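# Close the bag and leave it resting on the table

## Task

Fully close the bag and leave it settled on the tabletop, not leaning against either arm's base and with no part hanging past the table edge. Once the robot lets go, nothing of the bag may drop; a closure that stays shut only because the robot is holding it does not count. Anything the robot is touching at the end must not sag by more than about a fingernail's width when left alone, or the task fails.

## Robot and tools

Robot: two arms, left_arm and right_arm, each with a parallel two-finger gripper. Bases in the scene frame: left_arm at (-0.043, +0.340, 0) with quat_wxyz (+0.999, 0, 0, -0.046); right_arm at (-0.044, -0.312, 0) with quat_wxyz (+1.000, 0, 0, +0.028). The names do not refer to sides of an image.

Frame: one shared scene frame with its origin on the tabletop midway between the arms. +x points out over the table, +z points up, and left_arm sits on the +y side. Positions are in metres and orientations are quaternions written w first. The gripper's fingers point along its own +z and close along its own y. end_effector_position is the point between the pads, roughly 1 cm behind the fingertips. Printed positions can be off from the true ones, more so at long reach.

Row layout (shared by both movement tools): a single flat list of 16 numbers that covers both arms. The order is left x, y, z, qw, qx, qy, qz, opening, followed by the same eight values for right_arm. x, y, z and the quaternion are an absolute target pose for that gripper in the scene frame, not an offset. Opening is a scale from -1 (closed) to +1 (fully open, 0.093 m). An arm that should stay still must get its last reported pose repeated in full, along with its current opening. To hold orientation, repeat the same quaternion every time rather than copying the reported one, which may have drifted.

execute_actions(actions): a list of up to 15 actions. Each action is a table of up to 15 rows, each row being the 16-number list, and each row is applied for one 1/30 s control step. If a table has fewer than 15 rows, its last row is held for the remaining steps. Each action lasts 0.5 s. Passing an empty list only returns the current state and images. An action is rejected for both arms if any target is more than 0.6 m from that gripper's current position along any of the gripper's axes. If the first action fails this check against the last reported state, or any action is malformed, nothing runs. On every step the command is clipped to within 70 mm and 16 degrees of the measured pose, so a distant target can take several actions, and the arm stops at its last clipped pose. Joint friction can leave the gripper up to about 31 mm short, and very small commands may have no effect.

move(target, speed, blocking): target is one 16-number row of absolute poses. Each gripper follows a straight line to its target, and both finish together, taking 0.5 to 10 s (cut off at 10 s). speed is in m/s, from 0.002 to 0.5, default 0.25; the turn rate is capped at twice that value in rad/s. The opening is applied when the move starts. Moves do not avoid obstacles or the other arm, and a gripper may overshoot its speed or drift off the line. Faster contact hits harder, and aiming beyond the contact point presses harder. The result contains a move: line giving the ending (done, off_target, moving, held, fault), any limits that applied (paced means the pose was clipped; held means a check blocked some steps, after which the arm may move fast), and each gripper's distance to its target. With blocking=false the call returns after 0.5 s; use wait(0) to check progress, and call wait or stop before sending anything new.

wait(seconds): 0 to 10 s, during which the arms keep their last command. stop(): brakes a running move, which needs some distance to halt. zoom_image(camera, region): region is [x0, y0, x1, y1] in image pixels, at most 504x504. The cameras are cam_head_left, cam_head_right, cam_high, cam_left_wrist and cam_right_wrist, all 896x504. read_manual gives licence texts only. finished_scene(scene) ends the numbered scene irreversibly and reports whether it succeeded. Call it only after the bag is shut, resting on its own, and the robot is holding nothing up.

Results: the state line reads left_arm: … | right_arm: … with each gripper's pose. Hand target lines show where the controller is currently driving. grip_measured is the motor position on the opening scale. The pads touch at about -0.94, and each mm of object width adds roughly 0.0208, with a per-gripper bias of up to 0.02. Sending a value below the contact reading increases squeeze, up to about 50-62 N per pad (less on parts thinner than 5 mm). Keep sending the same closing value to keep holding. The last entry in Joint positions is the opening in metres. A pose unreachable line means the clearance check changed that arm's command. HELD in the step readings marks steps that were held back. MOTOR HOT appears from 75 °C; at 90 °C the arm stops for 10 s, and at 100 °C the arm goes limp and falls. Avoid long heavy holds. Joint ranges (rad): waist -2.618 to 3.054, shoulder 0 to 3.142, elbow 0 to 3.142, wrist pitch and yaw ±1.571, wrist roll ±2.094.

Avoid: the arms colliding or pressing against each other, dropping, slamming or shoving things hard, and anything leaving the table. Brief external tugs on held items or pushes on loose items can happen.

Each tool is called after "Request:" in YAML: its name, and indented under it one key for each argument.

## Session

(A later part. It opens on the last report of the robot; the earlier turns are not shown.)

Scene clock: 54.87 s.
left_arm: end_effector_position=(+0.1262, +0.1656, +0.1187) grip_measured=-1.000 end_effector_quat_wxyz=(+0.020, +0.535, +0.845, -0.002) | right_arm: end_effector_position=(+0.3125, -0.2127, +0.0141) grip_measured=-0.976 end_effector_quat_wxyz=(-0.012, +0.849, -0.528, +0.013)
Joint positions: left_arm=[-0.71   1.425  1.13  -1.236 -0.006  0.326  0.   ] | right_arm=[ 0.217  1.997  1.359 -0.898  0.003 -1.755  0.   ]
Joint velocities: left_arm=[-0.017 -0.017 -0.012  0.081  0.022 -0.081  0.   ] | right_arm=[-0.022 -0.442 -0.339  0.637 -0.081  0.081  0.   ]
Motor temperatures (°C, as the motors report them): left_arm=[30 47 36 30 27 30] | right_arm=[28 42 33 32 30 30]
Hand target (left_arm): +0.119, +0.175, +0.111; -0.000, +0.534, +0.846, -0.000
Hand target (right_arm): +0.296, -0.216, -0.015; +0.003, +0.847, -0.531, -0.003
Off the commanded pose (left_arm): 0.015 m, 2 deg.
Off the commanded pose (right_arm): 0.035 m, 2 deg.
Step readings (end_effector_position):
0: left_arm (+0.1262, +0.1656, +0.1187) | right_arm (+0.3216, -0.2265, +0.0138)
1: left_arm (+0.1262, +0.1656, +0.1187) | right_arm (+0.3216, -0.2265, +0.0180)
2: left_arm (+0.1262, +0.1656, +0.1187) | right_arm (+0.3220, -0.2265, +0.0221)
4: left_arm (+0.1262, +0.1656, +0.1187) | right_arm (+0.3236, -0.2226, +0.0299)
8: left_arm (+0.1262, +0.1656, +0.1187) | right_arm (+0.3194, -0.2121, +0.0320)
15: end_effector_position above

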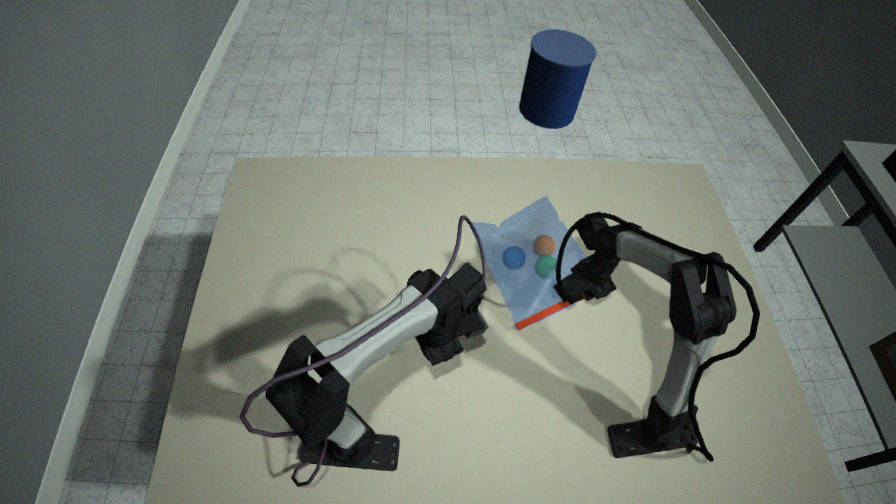

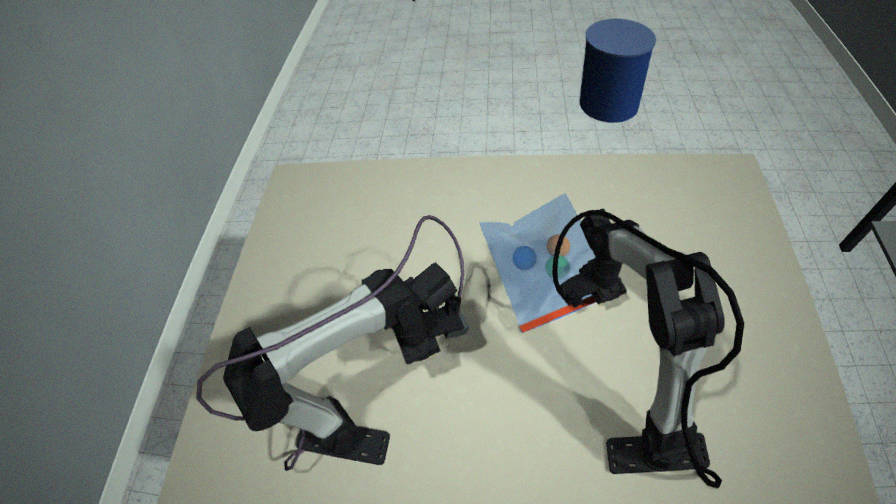

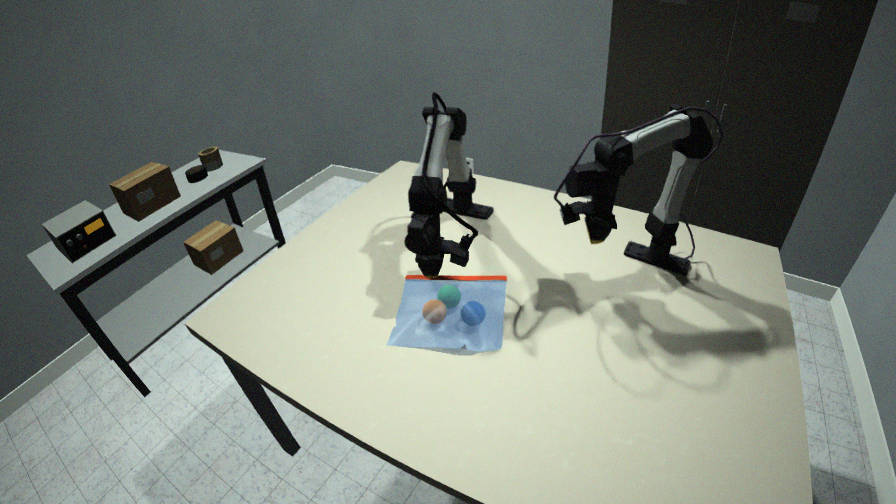

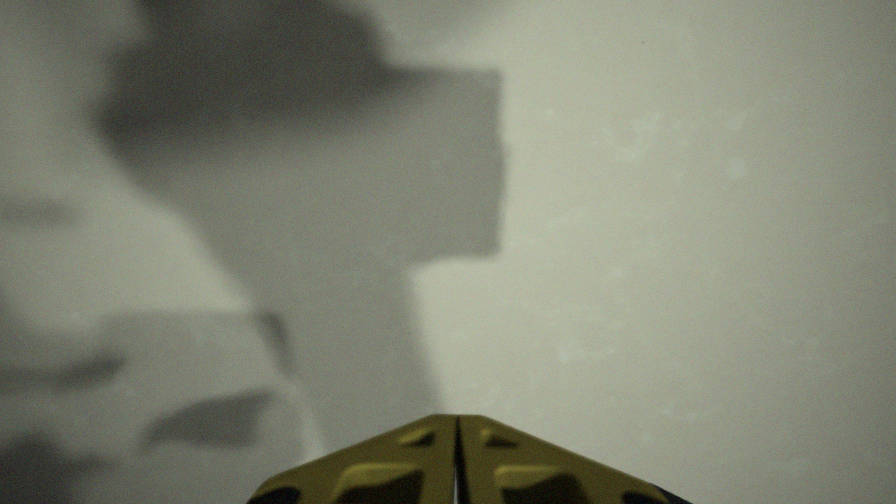

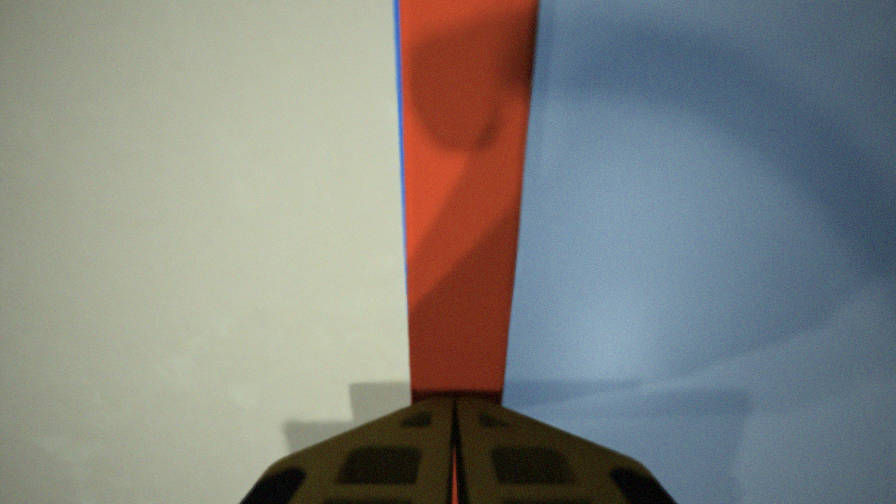

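Request:
execute_actions:
  actions:
    - [[0.119,0.175,0.11,0,0.5336,0.8457,0,-1,0.3132,-0.2125,0.034,0,-0.8471,0.5314,0,-1],[0.119,0.175,0.11,0,0.5336,0.8457,0,-1,0.3127,-0.212,0.04,0,-0.8471,0.5314,0,-1],[0.119,0.175,0.11,0,0.5336,0.8457,0,-1,0.3051,-0.1972,0.04,0,-0.8471,0.5314,0,-1],[0.119,0.175,0.11,0,0.5336,0.8457,0,-1,0.3051,-0.1972,0.038,0,-0.8471,0.5314,0,-1],[0.119,0.175,0.11,0,0.5336,0.8457,0,-1,0.3051,-0.1972,0.036,0,-0.8471,0.5314,0,-1],[0.119,0.175,0.11,0,0.5336,0.8457,0,-1,0.3051,-0.1972,0.034,0,-0.8471,0.5314,0,-1],[0.119,0.175,0.11,0,0.5336,0.8457,0,-1,0.3051,-0.1972,0.026,0,-0.8471,0.5314,0,-1],[0.119,0.175,0.11,0,0.5336,0.8457,0,-1,0.3051,-0.1972,0.0185,0,-0.8471,0.5314,0,-1],[0.119,0.175,0.11,0,0.5336,0.8457,0,-1,0.3051,-0.1972,0.0135,0,-0.8471,0.5314,0,-1],[0.119,0.175,0.11,0,0.5336,0.8457,0,-1,0.3051,-0.1972,0.0085,0,-0.8471,0.5314,0,-1],[0.119,0.175,0.11,0,0.5336,0.8457,0,-1,0.3042,-0.1975,0.0035,0,-0.8471,0.5314,0,-1],[0.119,0.175,0.11,0,0.5336,0.8457,0,-1,0.3032,-0.1978,-0.0015,0,-0.8471,0.5314,0,-1],[0.119,0.175,0.11,0,0.5336,0.8457,0,-1,0.3004,-0.1988,-0.0065,0,-0.8471,0.5314,0,-1],[0.119,0.175,0.11,0,0.5336,0.8457,0,-1,0.2956,-0.2003,-0.0115,0,-0.8471,0.5314,0,-1],[0.119,0.175,0.11,0,0.5336,0.8457,0,-1,0.2904,-0.2021,-0.0175,0,-0.8471,0.5314,0,-1]]

Scene clock: 57.60 s.
left_arm: end_effector_position=(+0.1262, +0.1656, +0.1187) grip_measured=-1.000 end_effector_quat_wxyz=(+0.020, +0.535, +0.845, -0.002) | right_arm: end_effector_position=(+0.3070, -0.1981, +0.0146) grip_measured=-0.976 end_effector_quat_wxyz=(-0.015, +0.849, -0.528, +0.015)
Joint positions: left_arm=[-0.71   1.425  1.13  -1.236 -0.006  0.326  0.   ] | right_arm=[ 0.26   1.988  1.348 -0.89   0.004 -1.712  0.   ]
Joint velocities: left_arm=[ 0.002 -0.007 -0.007 -0.037 -0.007  0.022  0.   ] | right_arm=[-0.002 -0.344 -0.398  0.74  -0.066  0.007  0.   ]
Motor temperatures (°C, as the motors report them): left_arm=[30 47 36 30 27 30] | right_arm=[28 42 33 32 30 30]
Hand target (left_arm): +0.119, +0.175, +0.111; -0.000, +0.534, +0.846, -0.000
Hand target (right_arm): +0.288, -0.203, -0.015; +0.003, +0.847, -0.532, -0.003
Off the commanded pose (left_arm): 0.015 m, 2 deg.
Off the commanded pose (right_arm): 0.036 m, 2 deg.
Step readings (end_effector_position):
0: left_arm (+0.1262, +0.1656, +0.1187) | right_arm (+0.3145, -0.2121, +0.0137)
1: left_arm (+0.1262, +0.1656, +0.1187) | right_arm (+0.3145, -0.2121, +0.0179)
2: left_arm (+0.1262, +0.1656, +0.1187) | right_arm (+0.3148, -0.2121, +0.0221)
4: left_arm (+0.1262, +0.1656, +0.1187) | right_arm (+0.3169, -0.2080, +0.0301)
8: left_arm (+0.1262, +0.1656, +0.1187) | right_arm (+0.3127, -0.1976, +0.0323)
15: end_effector_position above

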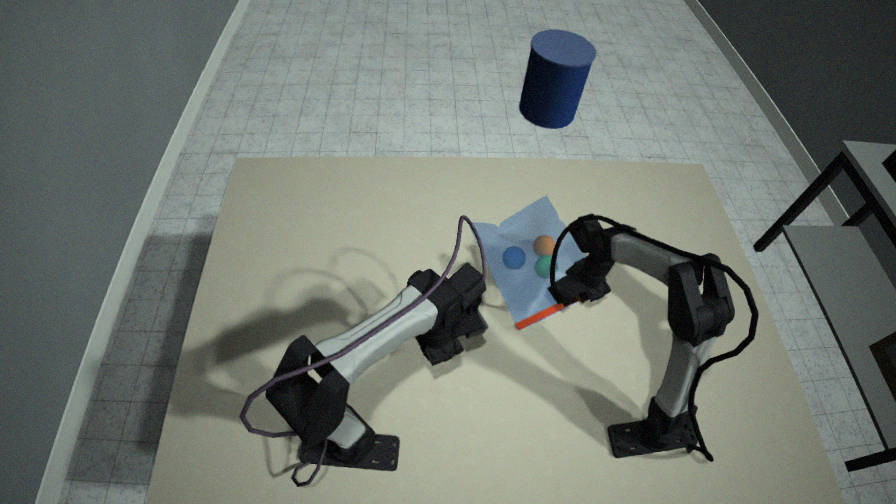

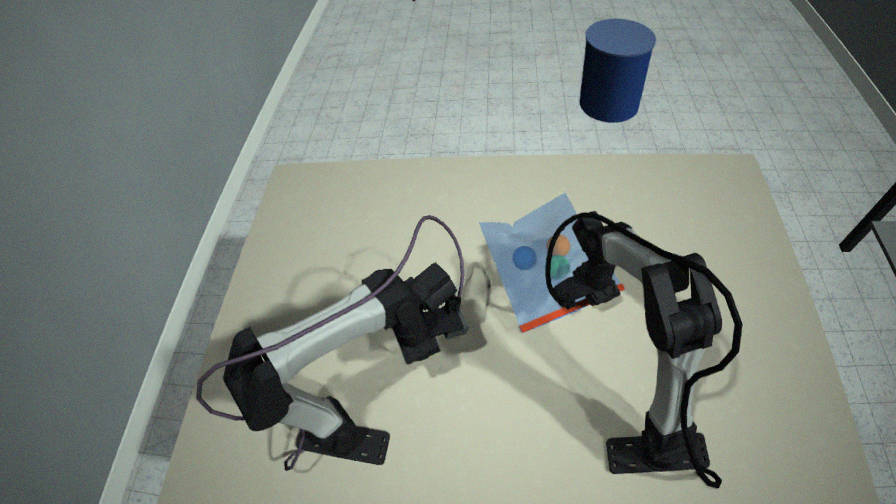

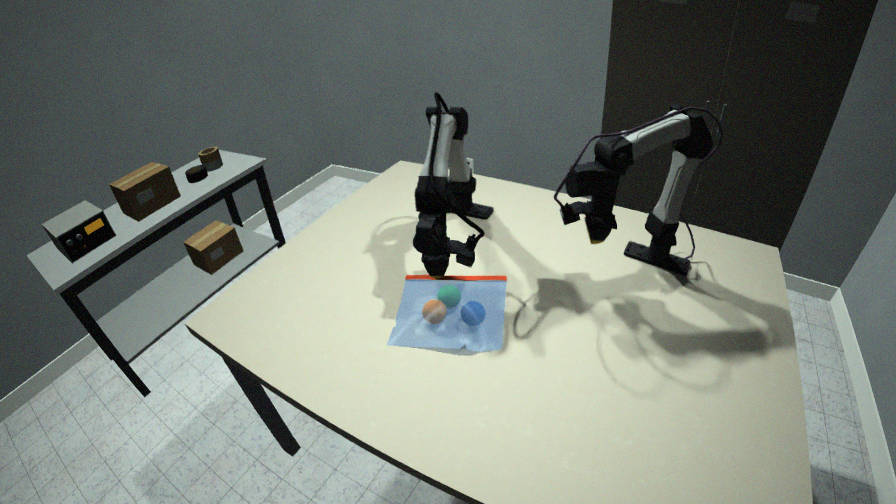

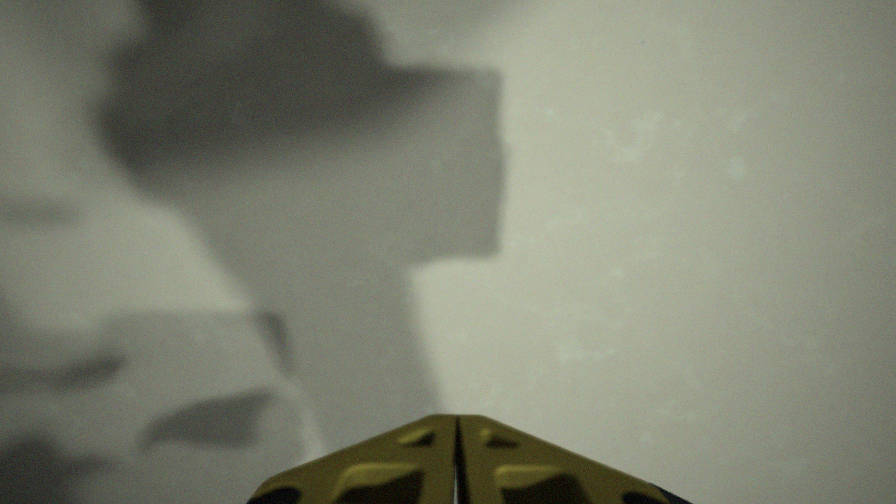

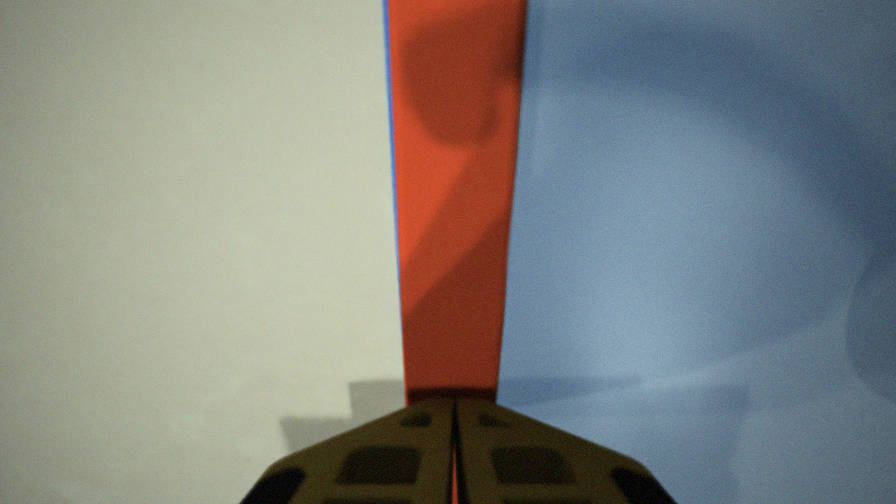

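Request:
execute_actions:
  actions:
    - [[0.119,0.175,0.11,0,0.5336,0.8457,0,-1,0.3072,-0.198,0.034,0,-0.8471,0.5314,0,-1],[0.119,0.175,0.11,0,0.5336,0.8457,0,-1,0.3062,-0.1975,0.04,0,-0.8471,0.5314,0,-1],[0.119,0.175,0.11,0,0.5336,0.8457,0,-1,0.297,-0.1832,0.04,0,-0.8471,0.5314,0,-1],[0.119,0.175,0.11,0,0.5336,0.8457,0,-1,0.297,-0.1832,0.038,0,-0.8471,0.5314,0,-1],[0.119,0.175,0.11,0,0.5336,0.8457,0,-1,0.297,-0.1832,0.036,0,-0.8471,0.5314,0,-1],[0.119,0.175,0.11,0,0.5336,0.8457,0,-1,0.297,-0.1832,0.034,0,-0.8471,0.5314,0,-1],[0.119,0.175,0.11,0,0.5336,0.8457,0,-1,0.297,-0.1832,0.026,0,-0.8471,0.5314,0,-1],[0.119,0.175,0.11,0,0.5336,0.8457,0,-1,0.297,-0.1832,0.0185,0,-0.8471,0.5314,0,-1],[0.119,0.175,0.11,0,0.5336,0.8457,0,-1,0.297,-0.1832,0.0135,0,-0.8471,0.5314,0,-1],[0.119,0.175,0.11,0,0.5336,0.8457,0,-1,0.297,-0.1832,0.0085,0,-0.8471,0.5314,0,-1],[0.119,0.175,0.11,0,0.5336,0.8457,0,-1,0.2961,-0.1836,0.0035,0,-0.8471,0.5314,0,-1],[0.119,0.175,0.11,0,0.5336,0.8457,0,-1,0.2942,-0.1843,-0.0015,0,-0.8471,0.5314,0,-1],[0.119,0.175,0.11,0,0.5336,0.8457,0,-1,0.2904,-0.1857,-0.0065,0,-0.8471,0.5314,0,-1],[0.119,0.175,0.11,0,0.5336,0.8457,0,-1,0.2862,-0.1873,-0.0115,0,-0.8471,0.5314,0,-1],[0.119,0.175,0.11,0,0.5336,0.8457,0,-1,0.282,-0.1888,-0.0175,0,-0.8471,0.5314,0,-1]]

Scene clock: 61.10 s.
left_arm: end_effector_position=(+0.1262, +0.1656, +0.1187) grip_measured=-1.000 end_effector_quat_wxyz=(+0.020, +0.535, +0.845, -0.002) | right_arm: end_effector_position=(+0.2980, -0.1846, +0.0145) grip_measured=-0.976 end_effector_quat_wxyz=(-0.015, +0.849, -0.528, +0.014)
Joint positions: left_arm=[-0.71   1.425  1.13  -1.236 -0.006  0.326  0.   ] | right_arm=[ 0.303  1.974  1.328 -0.884  0.005 -1.669  0.   ]
Joint velocities: left_arm=[-0.012 -0.012 -0.007  0.051 -0.051  0.081  0.   ] | right_arm=[ 0.017 -0.344 -0.369  0.755  0.037  0.007  0.   ]
Motor temperatures (°C, as the motors report them): left_arm=[30 46 36 30 27 30] | right_arm=[28 42 33 31 30 30]
Hand target (left_arm): +0.119, +0.175, +0.111; -0.000, +0.534, +0.846, -0.000
Hand target (right_arm): +0.280, -0.190, -0.015; +0.003, +0.847, -0.532, -0.002
Off the commanded pose (left_arm): 0.015 m, 2 deg.
Off the commanded pose (right_arm): 0.036 m, 2 deg.
Step readings (end_effector_position):
0: left_arm (+0.1262, +0.1656, +0.1187) | right_arm (+0.3080, -0.1978, +0.0138)
1: left_arm (+0.1262, +0.1656, +0.1187) | right_arm (+0.3080, -0.1978, +0.0179)
2: left_arm (+0.1262, +0.1656, +0.1187) | right_arm (+0.3085, -0.1976, +0.0222)
4: left_arm (+0.1262, +0.1656, +0.1187) | right_arm (+0.3104, -0.1934, +0.0303)
8: left_arm (+0.1262, +0.1656, +0.1187) | right_arm (+0.3050, -0.1832, +0.0322)
15: end_effector_position above

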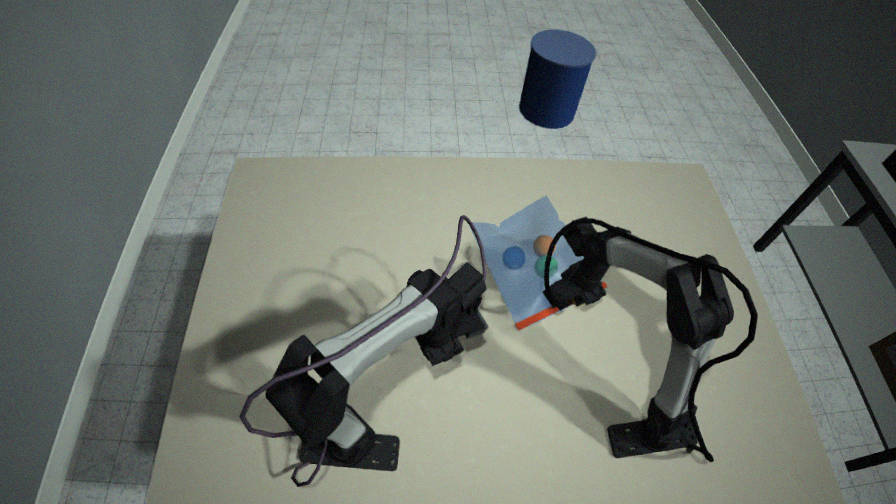

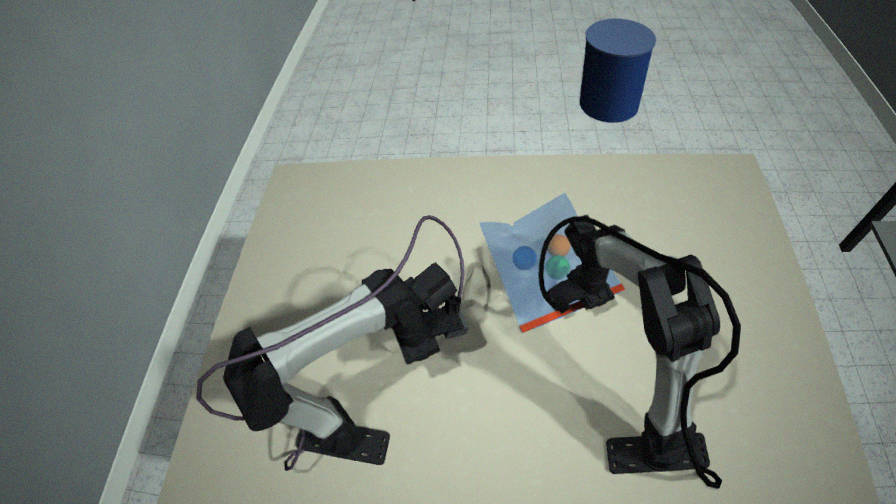

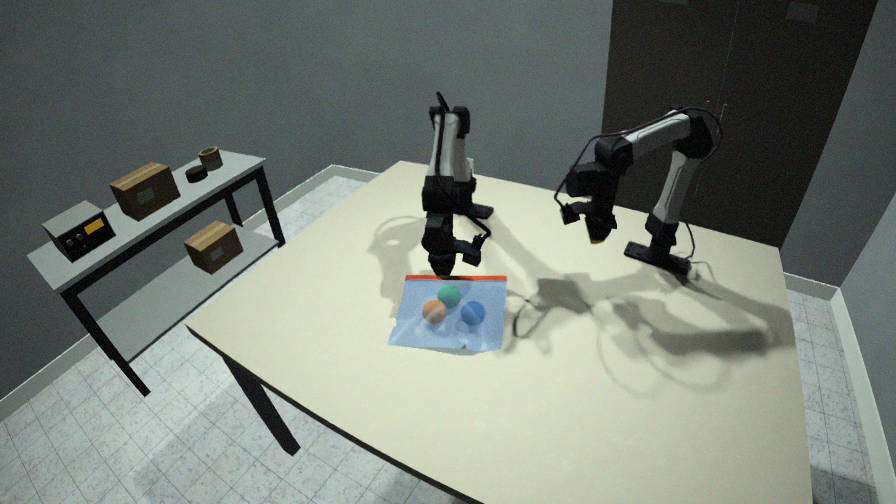

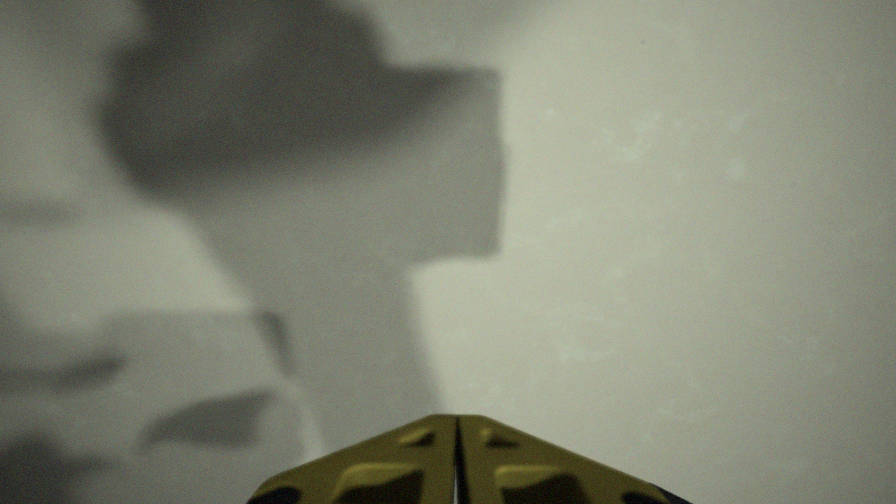

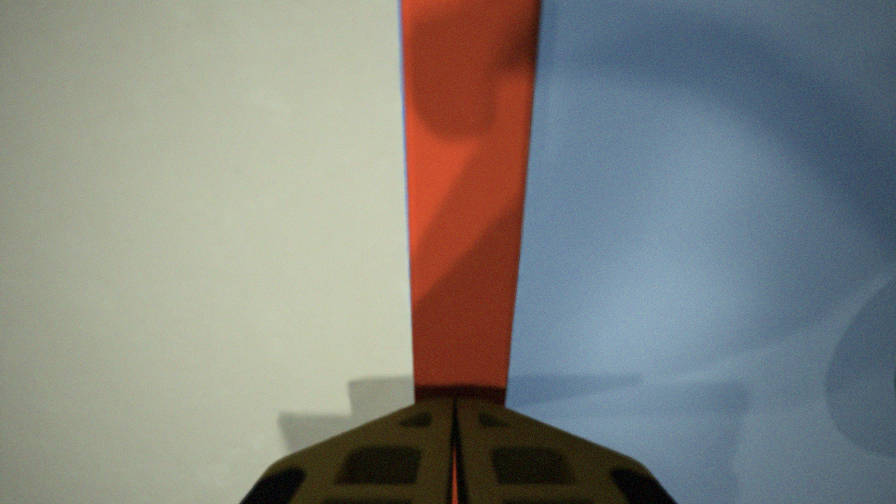

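Request:
execute_actions:
  actions:
    - [[0.119,0.175,0.11,0,0.5336,0.8457,0,-1,0.2985,-0.1844,0.034,0,-0.8471,0.5314,0,-1],[0.119,0.175,0.11,0,0.5336,0.8457,0,-1,0.2975,-0.1838,0.04,0,-0.8471,0.5314,0,-1],[0.119,0.175,0.11,0,0.5336,0.8457,0,-1,0.29,-0.1688,0.04,0,-0.8471,0.5314,0,-1],[0.119,0.175,0.11,0,0.5336,0.8457,0,-1,0.29,-0.1688,0.038,0,-0.8471,0.5314,0,-1],[0.119,0.175,0.11,0,0.5336,0.8457,0,-1,0.29,-0.1688,0.036,0,-0.8471,0.5314,0,-1],[0.119,0.175,0.11,0,0.5336,0.8457,0,-1,0.29,-0.1688,0.034,0,-0.8471,0.5314,0,-1],[0.119,0.175,0.11,0,0.5336,0.8457,0,-1,0.29,-0.1688,0.026,0,-0.8471,0.5314,0,-1],[0.119,0.175,0.11,0,0.5336,0.8457,0,-1,0.29,-0.1688,0.0185,0,-0.8471,0.5314,0,-1],[0.119,0.175,0.11,0,0.5336,0.8457,0,-1,0.29,-0.1688,0.0135,0,-0.8471,0.5314,0,-1],[0.119,0.175,0.11,0,0.5336,0.8457,0,-1,0.29,-0.1688,0.0085,0,-0.8471,0.5314,0,-1],[0.119,0.175,0.11,0,0.5336,0.8457,0,-1,0.2891,-0.1692,0.0035,0,-0.8471,0.5314,0,-1],[0.119,0.175,0.11,0,0.5336,0.8457,0,-1,0.2872,-0.17,-0.0015,0,-0.8471,0.5314,0,-1],[0.119,0.175,0.11,0,0.5336,0.8457,0,-1,0.2836,-0.1716,-0.0065,0,-0.8471,0.5314,0,-1],[0.119,0.175,0.11,0,0.5336,0.8457,0,-1,0.2794,-0.1733,-0.0115,0,-0.8471,0.5314,0,-1],[0.119,0.175,0.11,0,0.5336,0.8457,0,-1,0.2753,-0.1751,-0.0175,0,-0.8471,0.5314,0,-1]]

Scene clock: 63.70 s.
left_arm: end_effector_position=(+0.1262, +0.1656, +0.1187) grip_measured=-1.000 end_effector_quat_wxyz=(+0.020, +0.535, +0.845, -0.002) | right_arm: end_effector_position=(+0.2916, -0.1698, +0.0145) grip_measured=-0.976 end_effector_quat_wxyz=(-0.016, +0.849, -0.528, +0.014)
Joint positions: left_arm=[-0.71   1.425  1.13  -1.236 -0.006  0.326  0.   ] | right_arm=[ 0.347  1.971  1.323 -0.881  0.005 -1.625  0.   ]
Joint velocities: left_arm=[-0.007  0.012 -0.002  0.007  0.051  0.007  0.   ] | right_arm=[-0.022 -0.276 -0.393  0.755 -0.037  0.022  0.   ]
Motor temperatures (°C, as the motors report them): left_arm=[30 46 36 30 27 30] | right_arm=[28 42 33 31 30 30]
Hand target (left_arm): +0.119, +0.175, +0.111; -0.000, +0.534, +0.846, -0.000
Hand target (right_arm): +0.273, -0.176, -0.015; +0.003, +0.847, -0.531, -0.002
Off the commanded pose (left_arm): 0.015 m, 2 deg.
Off the commanded pose (right_arm): 0.036 m, 2 deg.
Step readings (end_effector_position):
0: left_arm (+0.1262, +0.1656, +0.1187) | right_arm (+0.2992, -0.1841, +0.0136)
1: left_arm (+0.1262, +0.1656, +0.1187) | right_arm (+0.2992, -0.1841, +0.0179)
2: left_arm (+0.1262, +0.1656, +0.1187) | right_arm (+0.2998, -0.1839, +0.0222)
4: left_arm (+0.1262, +0.1656, +0.1187) | right_arm (+0.3020, -0.1792, +0.0309)
8: left_arm (+0.1262, +0.1656, +0.1187) | right_arm (+0.2983, -0.1682, +0.0341)
15: end_effector_position above

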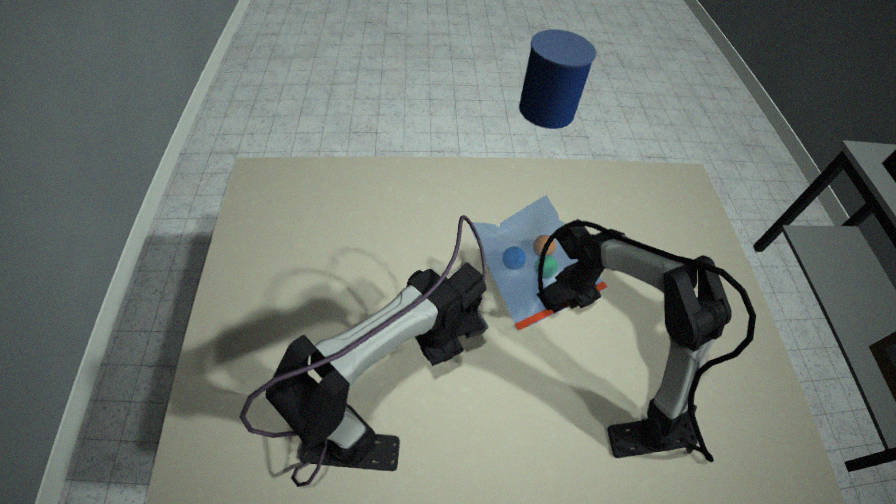

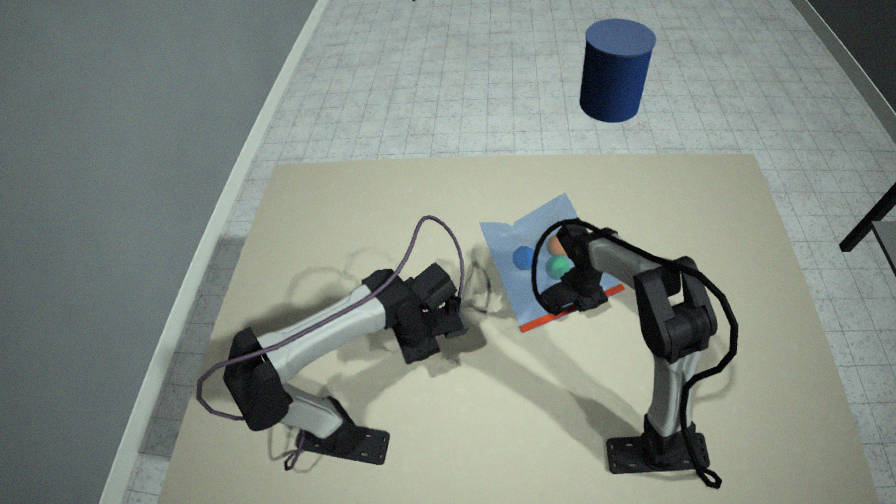

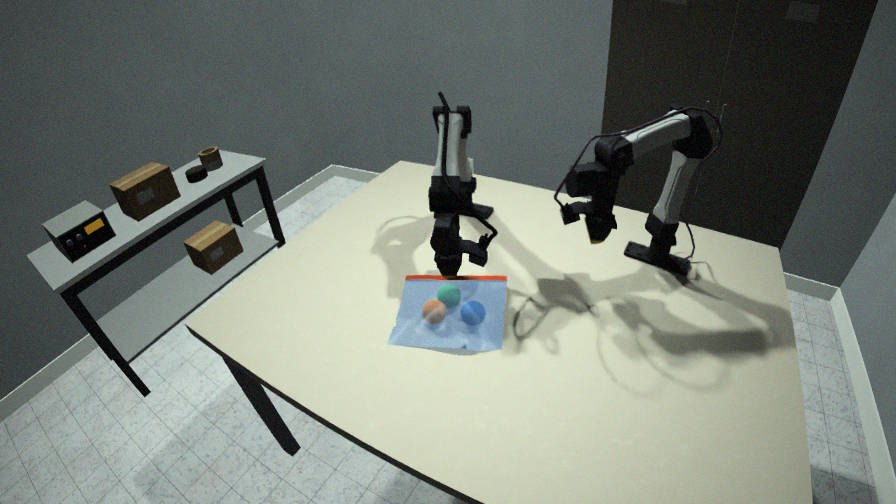

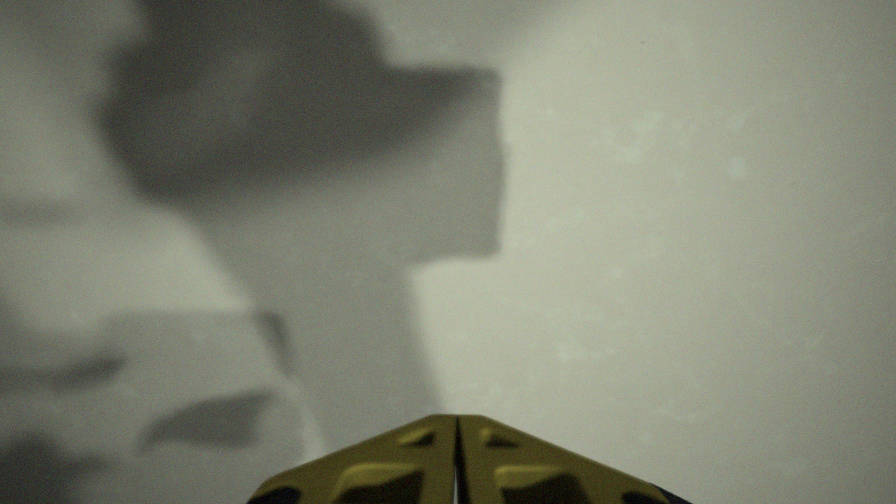

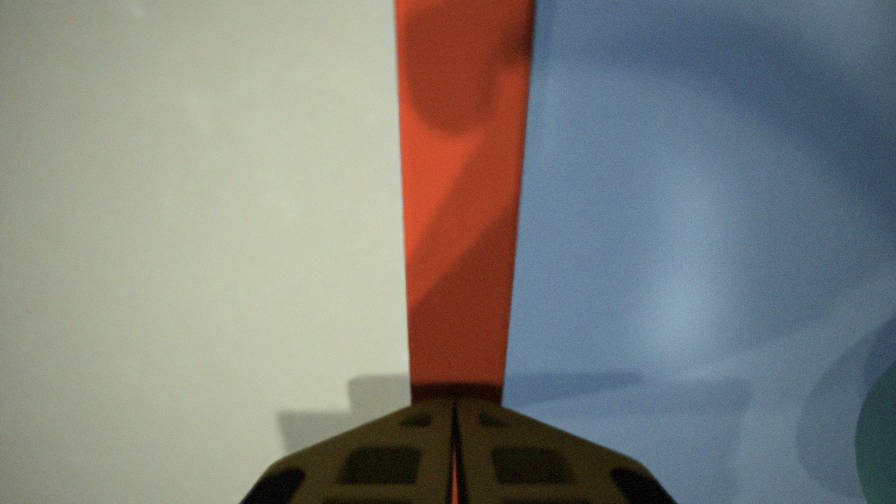

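Request:
execute_actions:
  actions:
    - [[0.119,0.175,0.11,0,0.5336,0.8457,0,-1,0.292,-0.1696,0.034,0,-0.8471,0.5314,0,-1],[0.119,0.175,0.11,0,0.5336,0.8457,0,-1,0.291,-0.169,0.039,0,-0.8471,0.5314,0,-1],[0.119,0.175,0.11,0,0.5336,0.8457,0,-1,0.2826,-0.1546,0.039,0,-0.8471,0.5314,0,-1],[0.119,0.175,0.11,0,0.5336,0.8457,0,-1,0.2826,-0.1546,0.037,0,-0.8471,0.5314,0,-1],[0.119,0.175,0.11,0,0.5336,0.8457,0,-1,0.2826,-0.1546,0.035,0,-0.8471,0.5314,0,-1],[0.119,0.175,0.11,0,0.5336,0.8457,0,-1,0.2826,-0.1546,0.033,0,-0.8471,0.5314,0,-1],[0.119,0.175,0.11,0,0.5336,0.8457,0,-1,0.2826,-0.1546,0.026,0,-0.8471,0.5314,0,-1],[0.119,0.175,0.11,0,0.5336,0.8457,0,-1,0.2826,-0.1546,0.0185,0,-0.8471,0.5314,0,-1],[0.119,0.175,0.11,0,0.5336,0.8457,0,-1,0.2826,-0.1546,0.0135,0,-0.8471,0.5314,0,-1],[0.119,0.175,0.11,0,0.5336,0.8457,0,-1,0.2826,-0.1546,0.0085,0,-0.8471,0.5314,0,-1],[0.119,0.175,0.11,0,0.5336,0.8457,0,-1,0.2817,-0.155,0.0035,0,-0.8471,0.5314,0,-1],[0.119,0.175,0.11,0,0.5336,0.8457,0,-1,0.2799,-0.1559,-0.0015,0,-0.8471,0.5314,0,-1],[0.119,0.175,0.11,0,0.5336,0.8457,0,-1,0.2763,-0.1576,-0.0065,0,-0.8471,0.5314,0,-1],[0.119,0.175,0.11,0,0.5336,0.8457,0,-1,0.2722,-0.1596,-0.0115,0,-0.8471,0.5314,0,-1],[0.119,0.175,0.11,0,0.5336,0.8457,0,-1,0.2682,-0.1615,-0.0175,0,-0.8471,0.5314,0,-1]]

Scene clock: 66.63 s.
left_arm: end_effector_position=(+0.1262, +0.1656, +0.1187) grip_measured=-1.000 end_effector_quat_wxyz=(+0.020, +0.535, +0.845, -0.002) | right_arm: end_effector_position=(+0.2844, -0.1555, +0.0145) grip_measured=-0.976 end_effector_quat_wxyz=(-0.017, +0.849, -0.528, +0.014)
Joint positions: left_arm=[-0.71   1.425  1.13  -1.236 -0.006  0.326  0.   ] | right_arm=[ 0.391  1.968  1.32  -0.879  0.005 -1.58   0.   ]
Joint velocities: left_arm=[-0.002 -0.027 -0.002 -0.066 -0.022  0.051  0.   ] | right_arm=[ 0.002 -0.291 -0.393  0.769 -0.022 -0.051  0.   ]
Motor temperatures (°C, as the motors report them): left_arm=[30 45 36 30 27 30] | right_arm=[28 42 33 31 30 30]
Hand target (left_arm): +0.119, +0.175, +0.111; -0.000, +0.534, +0.846, -0.000
Hand target (right_arm): +0.266, -0.163, -0.015; +0.003, +0.847, -0.532, -0.002
Off the commanded pose (left_arm): 0.015 m, 2 deg.
Off the commanded pose (right_arm): 0.036 m, 3 deg.
Step readings (end_effector_position):
0: left_arm (+0.1262, +0.1656, +0.1187) | right_arm (+0.2924, -0.1695, +0.0135)
1: left_arm (+0.1262, +0.1656, +0.1187) | right_arm (+0.2926, -0.1694, +0.0179)
2: left_arm (+0.1262, +0.1656, +0.1187) | right_arm (+0.2930, -0.1692, +0.0221)
4: left_arm (+0.1262, +0.1656, +0.1187) | right_arm (+0.2952, -0.1644, +0.0308)
8: left_arm (+0.1262, +0.1656, +0.1187) | right_arm (+0.2906, -0.1538, +0.0335)
15: end_effector_position above

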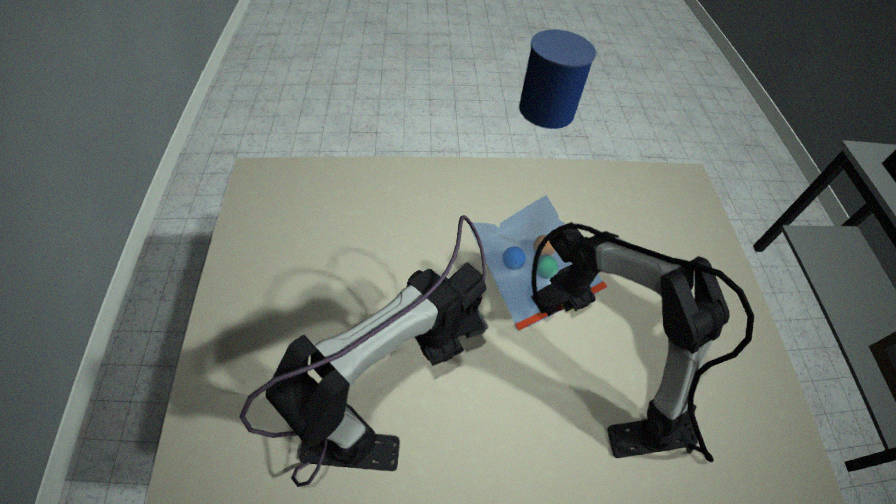

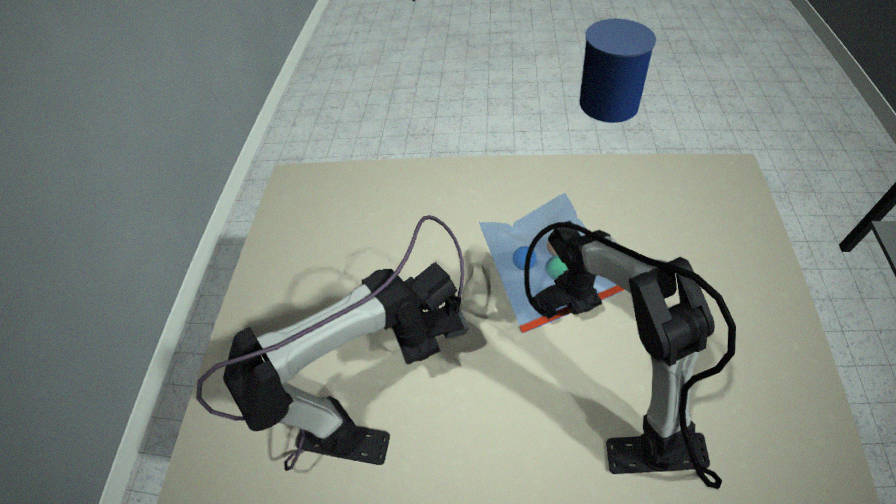

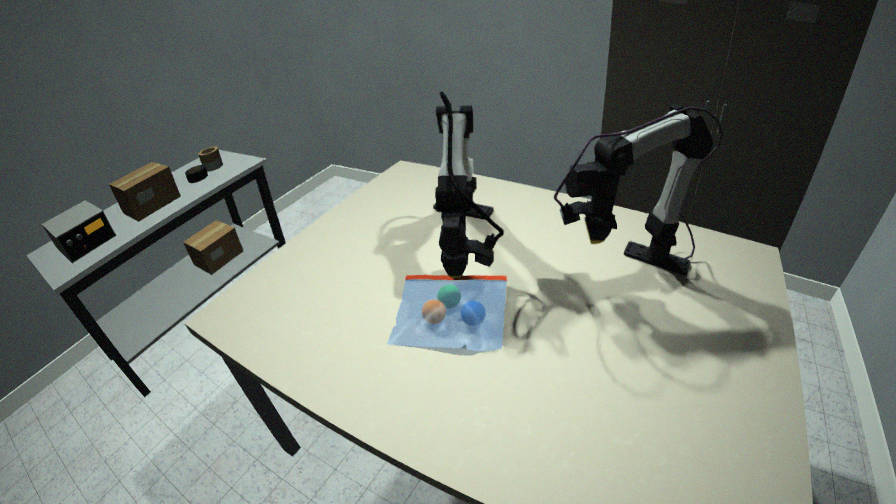

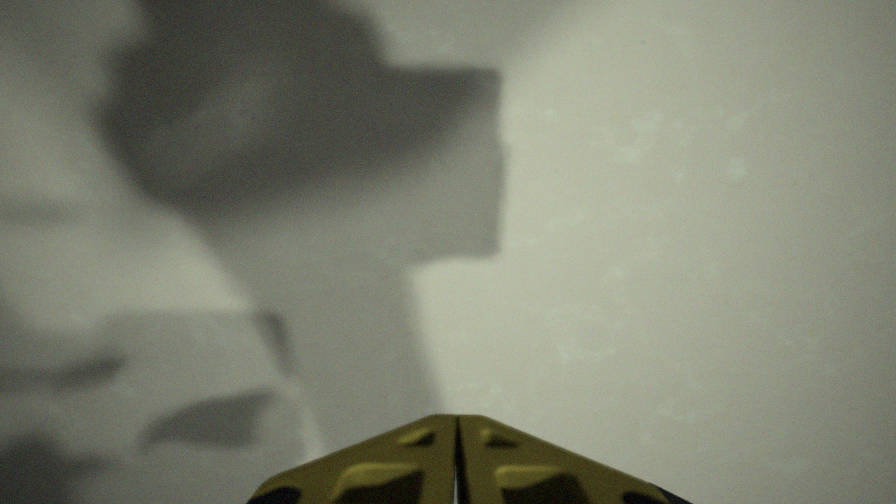

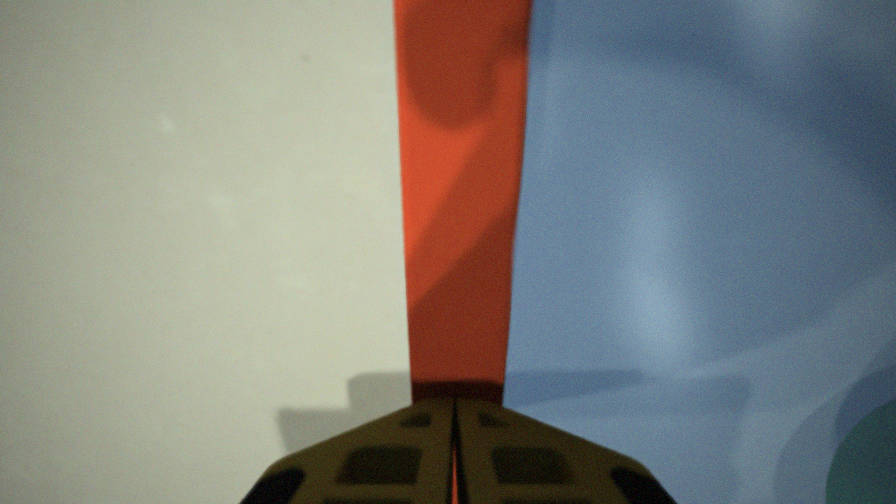

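Request:
execute_actions:
  actions:
    - [[0.118,0.18,0.115,0,0.5336,0.8457,0,-1,0.2848,-0.1553,0.034,0,-0.8471,0.5314,0,-1],[0.117,0.185,0.117,0,0.5336,0.8457,0,-1,0.2838,-0.1547,0.039,0,-0.8471,0.5314,0,-1],[0.116,0.19,0.119,0,0.5336,0.8457,0,-1,0.2754,-0.1403,0.039,0,-0.8471,0.5314,0,-1],[0.115,0.196,0.12,0,0.5336,0.8457,0,-1,0.2754,-0.1403,0.037,0,-0.8471,0.5314,0,-1],[0.114,0.202,0.121,0,0.5336,0.8457,0,-1,0.2754,-0.1403,0.035,0,-0.8471,0.5314,0,-1],[0.113,0.208,0.122,0,0.5336,0.8457,0,-1,0.2754,-0.1403,0.033,0,-0.8471,0.5314,0,-1],[0.112,0.214,0.123,0,0.5336,0.8457,0,-1,0.2754,-0.1403,0.026,0,-0.8471,0.5314,0,-1],[0.111,0.22,0.124,0,0.5336,0.8457,0,-1,0.2754,-0.1403,0.0185,0,-0.8471,0.5314,0,-1],[0.11,0.226,0.125,0,0.5336,0.8457,0,-1,0.2754,-0.1403,0.0135,0,-0.8471,0.5314,0,-1],[0.11,0.231,0.125,0,0.5336,0.8457,0,-1,0.2754,-0.1403,0.0085,0,-0.8471,0.5314,0,-1],[0.11,0.235,0.125,0,0.5336,0.8457,0,-1,0.2745,-0.1408,0.0035,0,-0.8471,0.5314,0,-1],[0.11,0.235,0.125,0,0.5336,0.8457,0,-1,0.2728,-0.1417,-0.0015,0,-0.8471,0.5314,0,-1],[0.11,0.235,0.125,0,0.5336,0.8457,0,-1,0.2692,-0.1436,-0.0065,0,-0.8471,0.5314,0,-1],[0.11,0.235,0.125,0,0.5336,0.8457,0,-1,0.2653,-0.1457,-0.0115,0,-0.8471,0.5314,0,-1],[0.11,0.235,0.125,0,0.5336,0.8457,0,-1,0.2613,-0.1479,-0.0175,0,-0.8471,0.5314,0,-1]]

Scene clock: 69.23 s.
left_arm: end_effector_position=(+0.1200, +0.2255, +0.1334) grip_measured=-1.000 end_effector_quat_wxyz=(+0.023, +0.519, +0.854, -0.000) | right_arm: end_effector_position=(+0.2773, -0.1411, +0.0145) grip_measured=-0.976 end_effector_quat_wxyz=(-0.017, +0.849, -0.528, +0.013)
Joint positions: left_arm=[-0.519  1.249  1.054 -1.331 -0.002  0.48   0.   ] | right_arm=[ 0.435  1.969  1.32  -0.879  0.005 -1.536  0.   ]
Joint velocities: left_arm=[ 0.081 -0.002 -0.012 -0.051  0.022  0.256  0.   ] | right_arm=[-0.002 -0.242 -0.413  0.725  0.007 -0.007  0.   ]
Motor temperatures (°C, as the motors report them): left_arm=[30 45 36 30 27 30] | right_arm=[28 42 32 31 30 30]
Hand target (left_arm): +0.109, +0.234, +0.126; -0.002, +0.533, +0.846, -0.003
Hand target (right_arm): +0.260, -0.149, -0.015; +0.003, +0.847, -0.532, -0.002
Off the commanded pose (left_arm): 0.016 m, 3 deg.
Off the commanded pose (right_arm): 0.036 m, 3 deg.
Step readings (end_effector_position):
0: left_arm (+0.1262, +0.1656, +0.1187) | right_arm (+0.2851, -0.1552, +0.0134)
1: left_arm (+0.1263, +0.1660, +0.1189) | right_arm (+0.2852, -0.1551, +0.0178)
2: left_arm (+0.1265, +0.1674, +0.1197) | right_arm (+0.2856, -0.1549, +0.0220)
4: left_arm (+0.1272, +0.1730, +0.1222) | right_arm (+0.2879, -0.1499, +0.0310)
8: left_arm (+0.1251, +0.1947, +0.1280) | right_arm (+0.2837, -0.1391, +0.0344)
15: end_effector_position above

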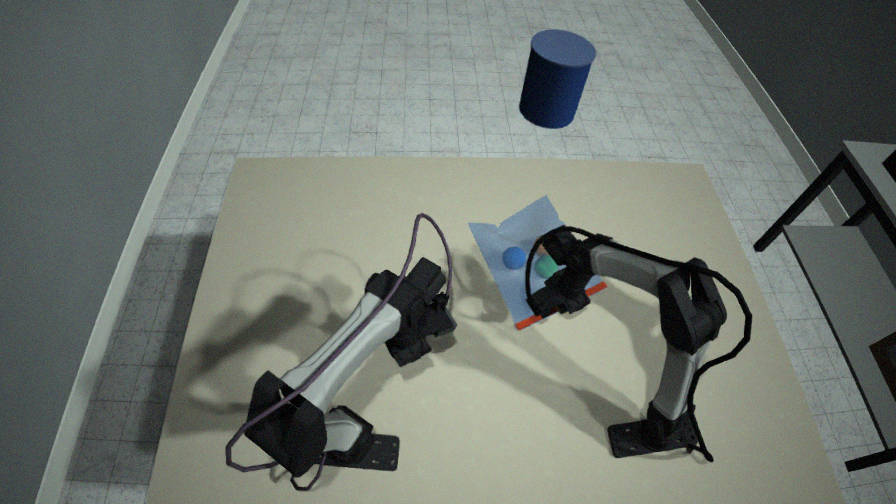

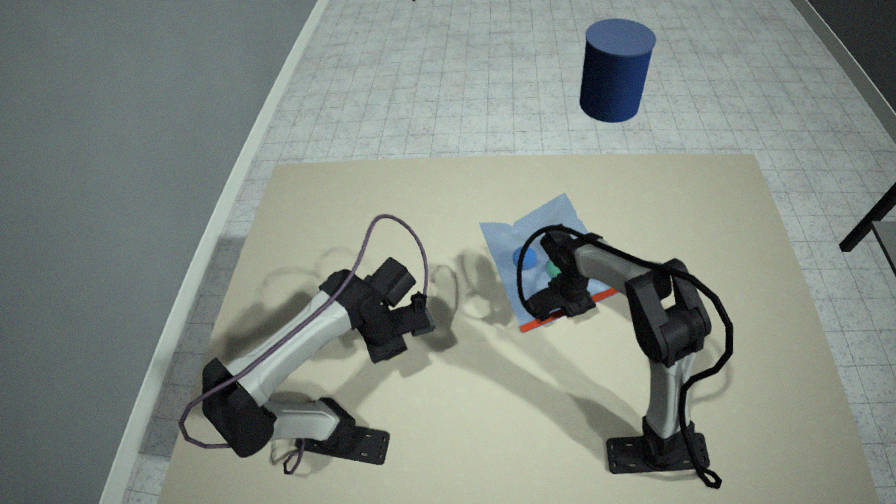

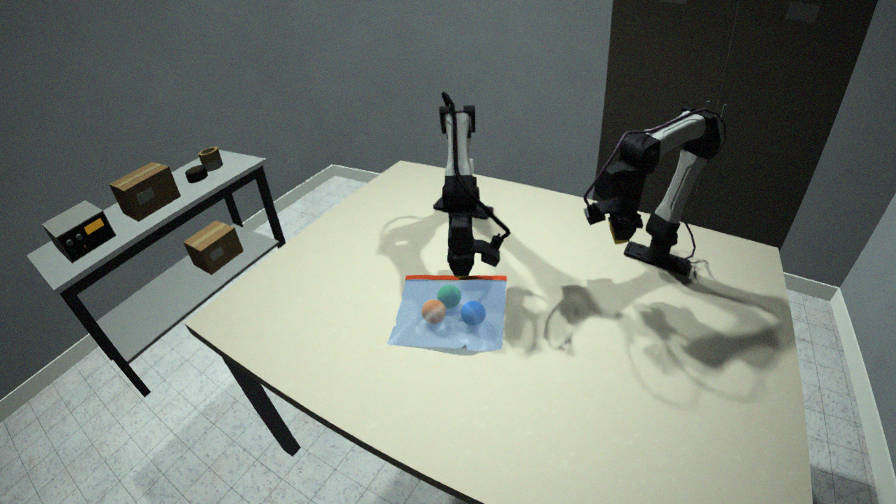

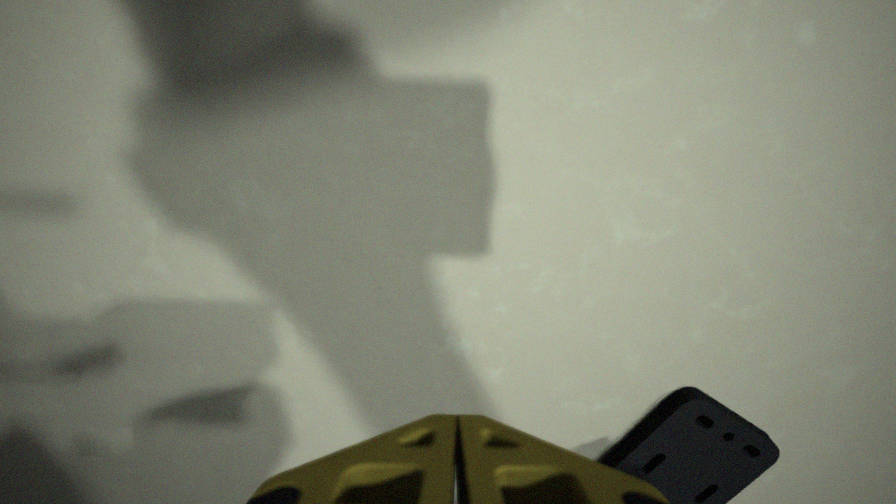

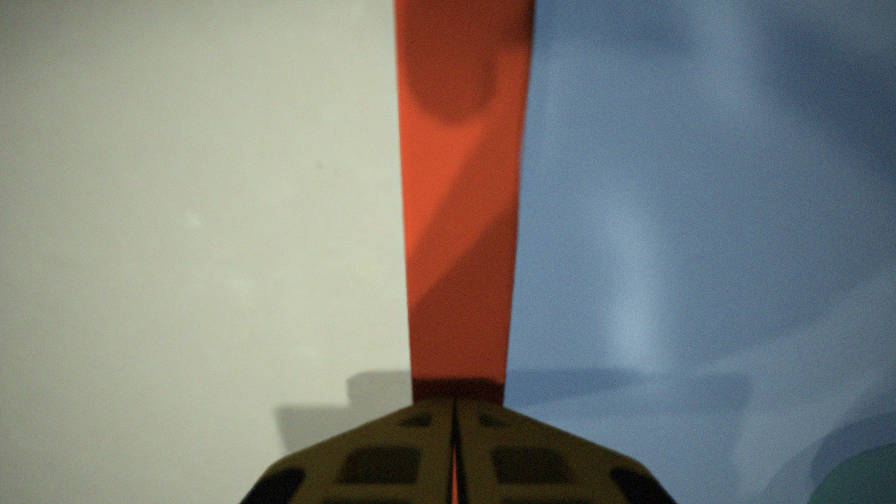

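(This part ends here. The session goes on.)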